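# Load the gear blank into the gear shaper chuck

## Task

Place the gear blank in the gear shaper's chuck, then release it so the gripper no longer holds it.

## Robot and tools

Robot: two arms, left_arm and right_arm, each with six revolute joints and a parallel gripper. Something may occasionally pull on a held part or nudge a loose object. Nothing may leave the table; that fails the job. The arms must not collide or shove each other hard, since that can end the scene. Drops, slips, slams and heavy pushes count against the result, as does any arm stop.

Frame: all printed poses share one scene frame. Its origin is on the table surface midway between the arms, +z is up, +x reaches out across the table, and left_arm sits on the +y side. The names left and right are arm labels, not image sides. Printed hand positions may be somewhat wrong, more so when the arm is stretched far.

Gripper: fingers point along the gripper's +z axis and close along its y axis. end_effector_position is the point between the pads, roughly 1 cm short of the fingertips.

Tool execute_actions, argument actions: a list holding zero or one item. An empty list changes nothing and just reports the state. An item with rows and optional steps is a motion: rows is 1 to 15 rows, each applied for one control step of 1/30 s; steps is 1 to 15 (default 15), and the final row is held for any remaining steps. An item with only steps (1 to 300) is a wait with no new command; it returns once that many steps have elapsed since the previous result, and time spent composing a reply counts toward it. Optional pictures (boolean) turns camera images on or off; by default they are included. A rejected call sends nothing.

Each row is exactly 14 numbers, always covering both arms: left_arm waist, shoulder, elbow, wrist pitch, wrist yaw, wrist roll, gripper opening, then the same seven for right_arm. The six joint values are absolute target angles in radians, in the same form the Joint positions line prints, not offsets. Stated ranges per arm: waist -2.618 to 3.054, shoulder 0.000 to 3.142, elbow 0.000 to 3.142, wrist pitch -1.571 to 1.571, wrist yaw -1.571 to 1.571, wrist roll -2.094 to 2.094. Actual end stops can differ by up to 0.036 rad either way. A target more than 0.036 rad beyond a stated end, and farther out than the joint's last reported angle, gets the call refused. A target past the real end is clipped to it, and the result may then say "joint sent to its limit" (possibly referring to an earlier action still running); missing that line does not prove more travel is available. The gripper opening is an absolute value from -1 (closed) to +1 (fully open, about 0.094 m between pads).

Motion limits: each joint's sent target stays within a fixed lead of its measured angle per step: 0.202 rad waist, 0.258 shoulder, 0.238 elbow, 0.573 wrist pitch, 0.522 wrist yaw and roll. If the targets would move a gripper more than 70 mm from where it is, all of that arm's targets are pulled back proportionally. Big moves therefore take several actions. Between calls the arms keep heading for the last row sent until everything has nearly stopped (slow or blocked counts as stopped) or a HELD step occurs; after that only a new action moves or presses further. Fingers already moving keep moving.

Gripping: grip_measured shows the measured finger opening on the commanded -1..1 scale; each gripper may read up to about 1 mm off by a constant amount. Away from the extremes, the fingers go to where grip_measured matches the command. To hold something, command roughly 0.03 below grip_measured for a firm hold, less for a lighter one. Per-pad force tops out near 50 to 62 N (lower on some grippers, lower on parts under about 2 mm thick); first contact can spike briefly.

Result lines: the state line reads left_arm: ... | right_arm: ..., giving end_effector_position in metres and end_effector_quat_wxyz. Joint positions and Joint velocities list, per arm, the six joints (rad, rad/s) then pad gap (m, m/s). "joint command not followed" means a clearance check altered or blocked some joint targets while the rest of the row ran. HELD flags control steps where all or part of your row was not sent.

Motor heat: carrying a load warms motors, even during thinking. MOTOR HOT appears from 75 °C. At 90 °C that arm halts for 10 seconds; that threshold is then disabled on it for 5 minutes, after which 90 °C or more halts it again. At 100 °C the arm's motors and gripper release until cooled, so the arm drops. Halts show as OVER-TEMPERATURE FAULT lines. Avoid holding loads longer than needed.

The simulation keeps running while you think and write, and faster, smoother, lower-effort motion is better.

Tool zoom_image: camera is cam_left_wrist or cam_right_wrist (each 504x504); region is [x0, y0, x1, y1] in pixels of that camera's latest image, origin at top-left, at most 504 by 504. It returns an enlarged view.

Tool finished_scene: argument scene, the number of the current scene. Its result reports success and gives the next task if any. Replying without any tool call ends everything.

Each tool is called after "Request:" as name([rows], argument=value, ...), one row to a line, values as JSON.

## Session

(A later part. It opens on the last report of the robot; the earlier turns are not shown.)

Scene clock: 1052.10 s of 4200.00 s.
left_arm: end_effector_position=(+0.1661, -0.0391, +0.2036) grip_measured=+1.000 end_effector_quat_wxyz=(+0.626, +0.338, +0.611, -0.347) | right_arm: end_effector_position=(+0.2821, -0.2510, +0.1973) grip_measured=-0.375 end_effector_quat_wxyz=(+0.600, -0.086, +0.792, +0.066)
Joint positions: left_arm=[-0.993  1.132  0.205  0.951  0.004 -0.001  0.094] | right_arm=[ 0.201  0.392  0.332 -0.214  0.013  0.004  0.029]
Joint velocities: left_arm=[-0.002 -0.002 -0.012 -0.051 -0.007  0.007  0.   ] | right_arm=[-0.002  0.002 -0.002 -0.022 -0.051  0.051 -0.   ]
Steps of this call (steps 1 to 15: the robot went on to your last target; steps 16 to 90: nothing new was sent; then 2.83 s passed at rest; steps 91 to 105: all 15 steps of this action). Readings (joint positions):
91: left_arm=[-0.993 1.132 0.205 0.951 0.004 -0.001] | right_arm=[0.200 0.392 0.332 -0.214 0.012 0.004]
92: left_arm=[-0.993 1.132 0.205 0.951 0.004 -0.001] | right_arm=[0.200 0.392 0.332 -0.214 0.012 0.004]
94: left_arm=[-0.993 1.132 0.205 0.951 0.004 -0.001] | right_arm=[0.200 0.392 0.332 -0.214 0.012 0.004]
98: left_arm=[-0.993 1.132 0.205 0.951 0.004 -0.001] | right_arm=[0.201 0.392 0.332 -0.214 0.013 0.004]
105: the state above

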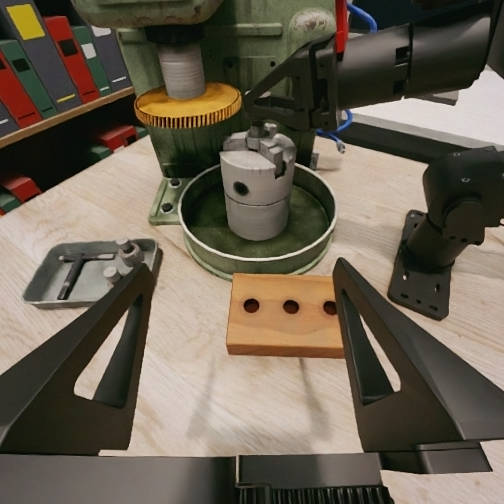

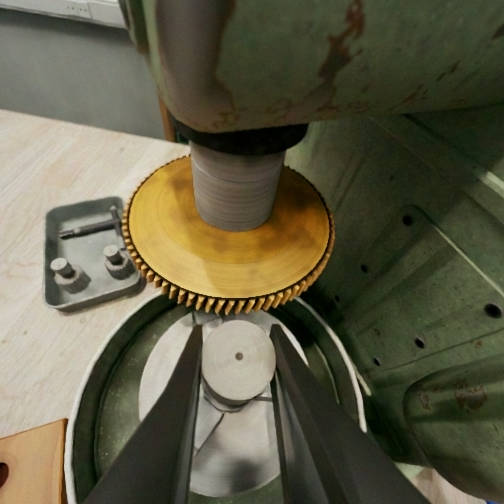

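Request:
execute_actions([
  {"rows":[[-1.0,1.14,0.23,0.95,0,0,1,0.216,0.392,0.335,-0.21,0.0,0.004,-0.375],[-1.0,1.14,0.23,0.95,0,0,1,0.217,0.392,0.335,-0.21,0.0,0.004,-0.375],[-1.0,1.14,0.23,0.95,0,0,1,0.218,0.392,0.335,-0.21,0.0,0.004,-0.375],[-1.0,1.14,0.23,0.95,0,0,1,0.219,0.392,0.335,-0.21,0.0,0.004,-0.375]],"steps":15},
])

Request:
zoom_image(camera="cam_left_wrist", region=[200,70,320,170])

Scene clock: 1056.97 s of 4200.00 s.
left_arm: end_effector_position=(+0.1661, -0.0391, +0.2036) grip_measured=+1.000 end_effector_quat_wxyz=(+0.626, +0.338, +0.611, -0.347) | right_arm: end_effector_position=(+0.2819, -0.2502, +0.1970) grip_measured=-0.375 end_effector_quat_wxyz=(+0.600, -0.087, +0.793, +0.066)
Joint positions: left_arm=[-0.993  1.132  0.205  0.951  0.004 -0.001  0.094] | right_arm=[ 0.206  0.392  0.332 -0.215  0.016  0.004  0.029]
Joint velocities: left_arm=[-0.007 -0.002 -0.007  0.022 -0.007 -0.022  0.   ] | right_arm=[ 0.007 -0.017 -0.002 -0.022 -0.007  0.051 -0.   ]
Steps of this call (steps 1 to 15: the robot went on to your last target; steps 16 to 90: nothing new was sent; then 1.37 s passed at rest; steps 91 to 105: all 15 steps of this action). Readings (joint positions):
91: left_arm=[-0.993 1.132 0.205 0.951 0.004 -0.001] | right_arm=[0.201 0.392 0.332 -0.214 0.013 0.004]
92: left_arm=[-0.993 1.132 0.205 0.951 0.004 -0.001] | right_arm=[0.201 0.392 0.332 -0.214 0.013 0.004]
94: left_arm=[-0.993 1.132 0.205 0.951 0.004 -0.001] | right_arm=[0.204 0.392 0.332 -0.214 0.014 0.004]
98: left_arm=[-0.993 1.132 0.205 0.951 0.004 -0.001] | right_arm=[0.206 0.392 0.332 -0.215 0.016 0.004]
105: the state above

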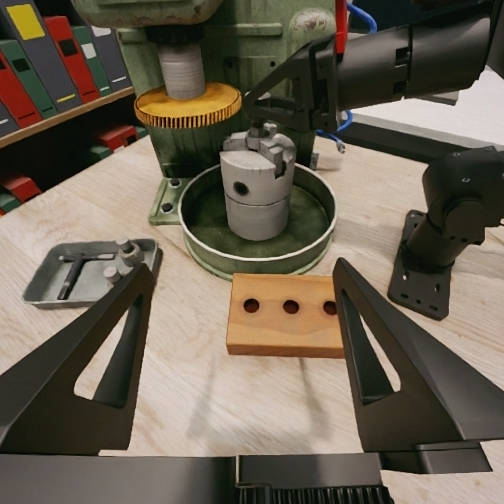

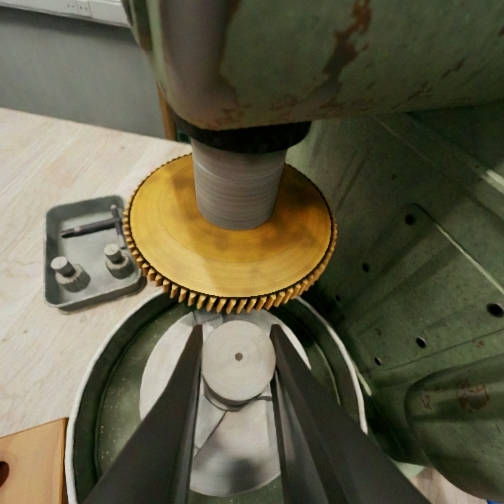

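Region (200, 70, 320, 170) of cam_left_wrist's 504x504 image, scaled by 4.200, with more detail than that image has.

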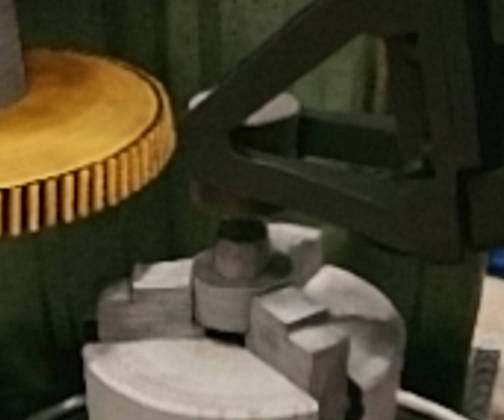

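Dropping gradually. More.

Request:
execute_actions([
  {"rows":[[-1.0,1.14,0.23,0.95,0,0,1,0.220,0.392,0.335,-0.21,0.0,0.004,-0.375],[-1.0,1.14,0.23,0.95,0,0,1,0.221,0.392,0.335,-0.21,0.0,0.004,-0.375],[-1.0,1.14,0.23,0.95,0,0,1,0.222,0.392,0.335,-0.21,0.0,0.004,-0.375],[-1.0,1.14,0.23,0.95,0,0,1,0.2235,0.392,0.335,-0.21,0.0,0.004,-0.375]],"steps":15},
])

Request:
zoom_image(camera="cam_left_wrist", region=[200,70,320,170])

Scene clock: 1062.70 s of 4200.00 s.
left_arm: end_effector_position=(+0.1661, -0.0391, +0.2036) grip_measured=+1.000 end_effector_quat_wxyz=(+0.626, +0.338, +0.611, -0.347) | right_arm: end_effector_position=(+0.2818, -0.2502, +0.1969) grip_measured=-0.375 end_effector_quat_wxyz=(+0.600, -0.087, +0.793, +0.065)
Joint positions: left_arm=[-0.993  1.132  0.205  0.951  0.004 -0.001  0.094] | right_arm=[ 0.21   0.392  0.332 -0.215  0.021  0.004  0.029]
Joint velocities: left_arm=[ 0.012 -0.002  0.002 -0.037 -0.007 -0.007  0.   ] | right_arm=[-0.002 -0.012 -0.002 -0.007 -0.007  0.037 -0.001]
Steps of this call (steps 1 to 15: the robot went on to your last target; steps 16 to 90: nothing new was sent; then 2.23 s passed at rest; steps 91 to 105: all 15 steps of this action). Readings (joint positions):
91: left_arm=[-0.993 1.132 0.205 0.951 0.004 -0.001] | right_arm=[0.206 0.392 0.332 -0.215 0.016 0.004]
92: left_arm=[-0.993 1.132 0.205 0.951 0.004 -0.001] | right_arm=[0.206 0.392 0.332 -0.215 0.016 0.004]
94: left_arm=[-0.993 1.132 0.205 0.951 0.004 -0.001] | right_arm=[0.207 0.392 0.332 -0.215 0.017 0.004]
98: left_arm=[-0.993 1.132 0.205 0.951 0.004 -0.001] | right_arm=[0.209 0.392 0.332 -0.215 0.020 0.004]
105: the state above

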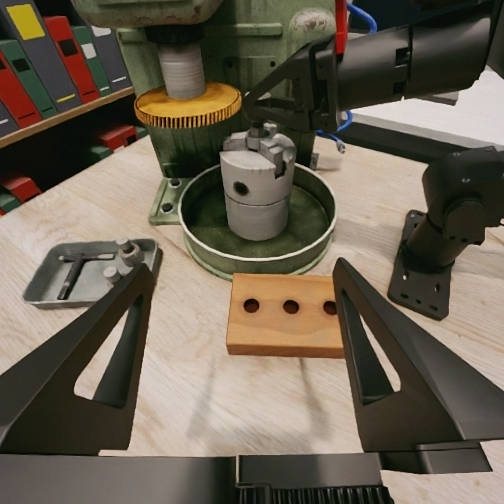

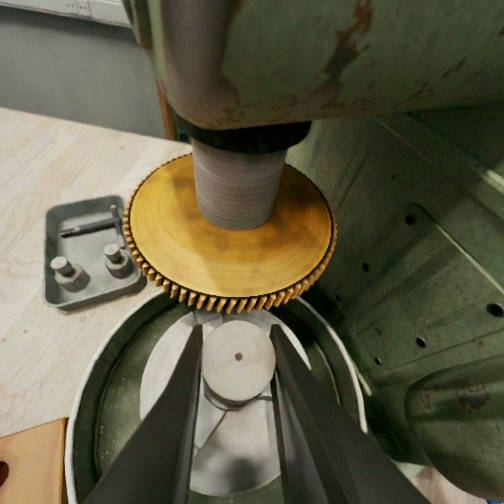

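Region (200, 70, 320, 170) of cam_left_wrist's 504x504 image, scaled by 4.200, with more detail than that image has.

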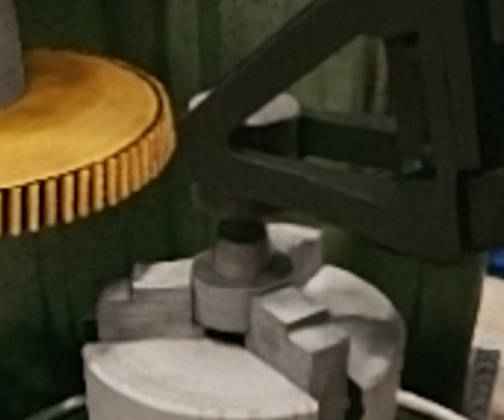

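Request:
execute_actions([
  {"rows":[[-1.0,1.14,0.23,0.95,0,0,1,0.210,0.392,0.335,-0.21,0.021,0.004,-0.355]],"steps":15},
])

Request:
zoom_image(camera="cam_left_wrist", region=[200,70,320,170])

Scene clock: 1067.10 s of 4200.00 s.
left_arm: end_effector_position=(+0.1661, -0.0391, +0.2036) grip_measured=+1.000 end_effector_quat_wxyz=(+0.626, +0.338, +0.611, -0.347) | right_arm: end_effector_position=(+0.2818, -0.2502, +0.1970) grip_measured=-0.357 end_effector_quat_wxyz=(+0.600, -0.087, +0.793, +0.065)
Joint positions: left_arm=[-0.993  1.132  0.205  0.951  0.004 -0.001  0.094] | right_arm=[ 0.21   0.392  0.332 -0.215  0.021  0.004  0.03 ]
Joint velocities: left_arm=[-0.012  0.012  0.002  0.007 -0.051 -0.037  0.   ] | right_arm=[-0.012 -0.007  0.012  0.037 -0.007 -0.037  0.   ]
Steps of this call (steps 1 to 15: the robot went on to your last target; steps 16 to 90: nothing new was sent; then 0.90 s passed at rest; steps 91 to 105: all 15 steps of this action). Readings (joint positions):
91: left_arm=[-0.993 1.132 0.205 0.951 0.004 -0.001] | right_arm=[0.210 0.392 0.332 -0.215 0.021 0.004]
92: left_arm=[-0.993 1.132 0.205 0.951 0.004 -0.001] | right_arm=[0.210 0.392 0.332 -0.215 0.021 0.004]
94: left_arm=[-0.993 1.132 0.205 0.951 0.004 -0.001] | right_arm=[0.210 0.392 0.332 -0.215 0.021 0.004]
98: left_arm=[-0.993 1.132 0.205 0.951 0.004 -0.001] | right_arm=[0.210 0.392 0.332 -0.215 0.021 0.004]
105: the state above

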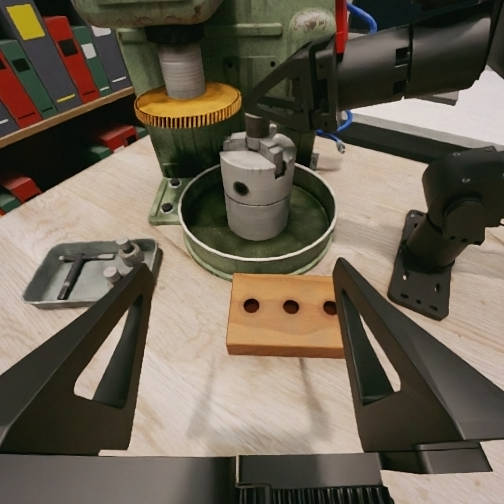

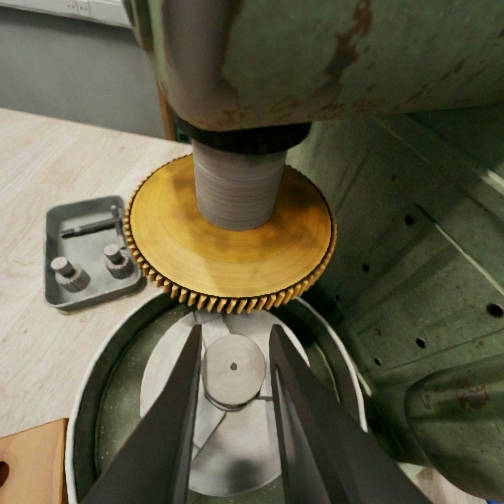

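Region (200, 70, 320, 170) of cam_left_wrist's 504x504 image, scaled by 4.200, with more detail than that image has.

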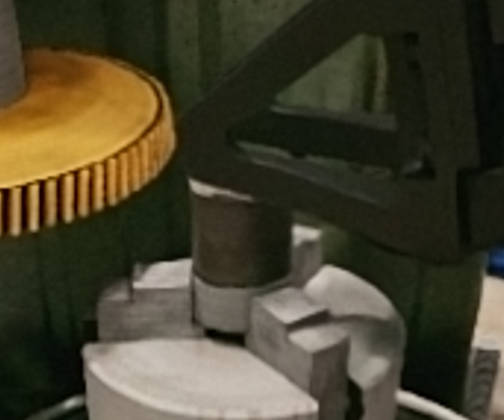

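Seated.

Request:
execute_actions([
  {"rows":[[-1.0,1.14,0.23,0.95,0,0,1,0.210,0.392,0.335,-0.21,0.021,0.004,-0.1],[-1.0,1.14,0.23,0.95,0,0,1,0.210,0.392,0.335,-0.21,0.021,0.004,-0.1],[-1.0,1.14,0.23,0.95,0,0,1,0.210,0.392,0.335,-0.21,0.021,0.004,-0.1],[-1.0,1.14,0.23,0.95,0,0,1,0.210,0.392,0.335,-0.21,0.021,0.004,-0.1],[-1.0,1.14,0.23,0.95,0,0,1,0.210,0.36,0.335,-0.23,0.021,0.004,-0.1],[-1.0,1.14,0.23,0.95,0,0,1,0.210,0.33,0.335,-0.26,0.021,0.004,-0.1],[-1.0,1.14,0.23,0.95,0,0,1,0.210,0.30,0.335,-0.29,0.021,0.004,-0.1],[-1.0,1.14,0.23,0.95,0,0,1,0.210,0.27,0.335,-0.32,0.021,0.004,-0.1]],"steps":15},
], pictures=false)

Request:
finished_scene(scene=1)

Scene clock: 1077.00 s of 4200.00 s.
left_arm: end_effector_position=(+0.1661, -0.0391, +0.2036) grip_measured=+1.000 end_effector_quat_wxyz=(+0.626, +0.338, +0.611, -0.347) | right_arm: end_effector_position=(+0.2688, -0.2534, +0.2032) grip_measured=-0.102 end_effector_quat_wxyz=(+0.611, -0.086, +0.784, +0.066)
Joint positions: left_arm=[-0.993  1.132  0.205  0.951  0.004 -0.001  0.094] | right_arm=[ 0.21   0.288  0.332 -0.291  0.021  0.004  0.042]
Joint velocities: left_arm=[-0.007  0.012 -0.007 -0.066  0.007 -0.051  0.   ] | right_arm=[-0.002  0.002  0.022 -0.095  0.066  0.007 -0.001]
Steps of this call (steps 1 to 15: the robot went on to your last target; steps 16 to 90: nothing new was sent; then 6.40 s passed at rest; steps 91 to 105: all 15 steps of this action). Readings (joint positions):
91: left_arm=[-0.993 1.132 0.205 0.951 0.004 -0.001] | right_arm=[0.210 0.392 0.332 -0.215 0.021 0.004]
92: left_arm=[-0.993 1.132 0.205 0.951 0.004 -0.001] | right_arm=[0.210 0.392 0.332 -0.215 0.021 0.004]
94: left_arm=[-0.993 1.132 0.205 0.951 0.004 -0.001] | right_arm=[0.210 0.392 0.332 -0.215 0.021 0.004]
98: left_arm=[-0.993 1.132 0.205 0.951 0.004 -0.001] | right_arm=[0.210 0.342 0.332 -0.249 0.021 0.004]
105: the state above

The scene is finished: the task was done.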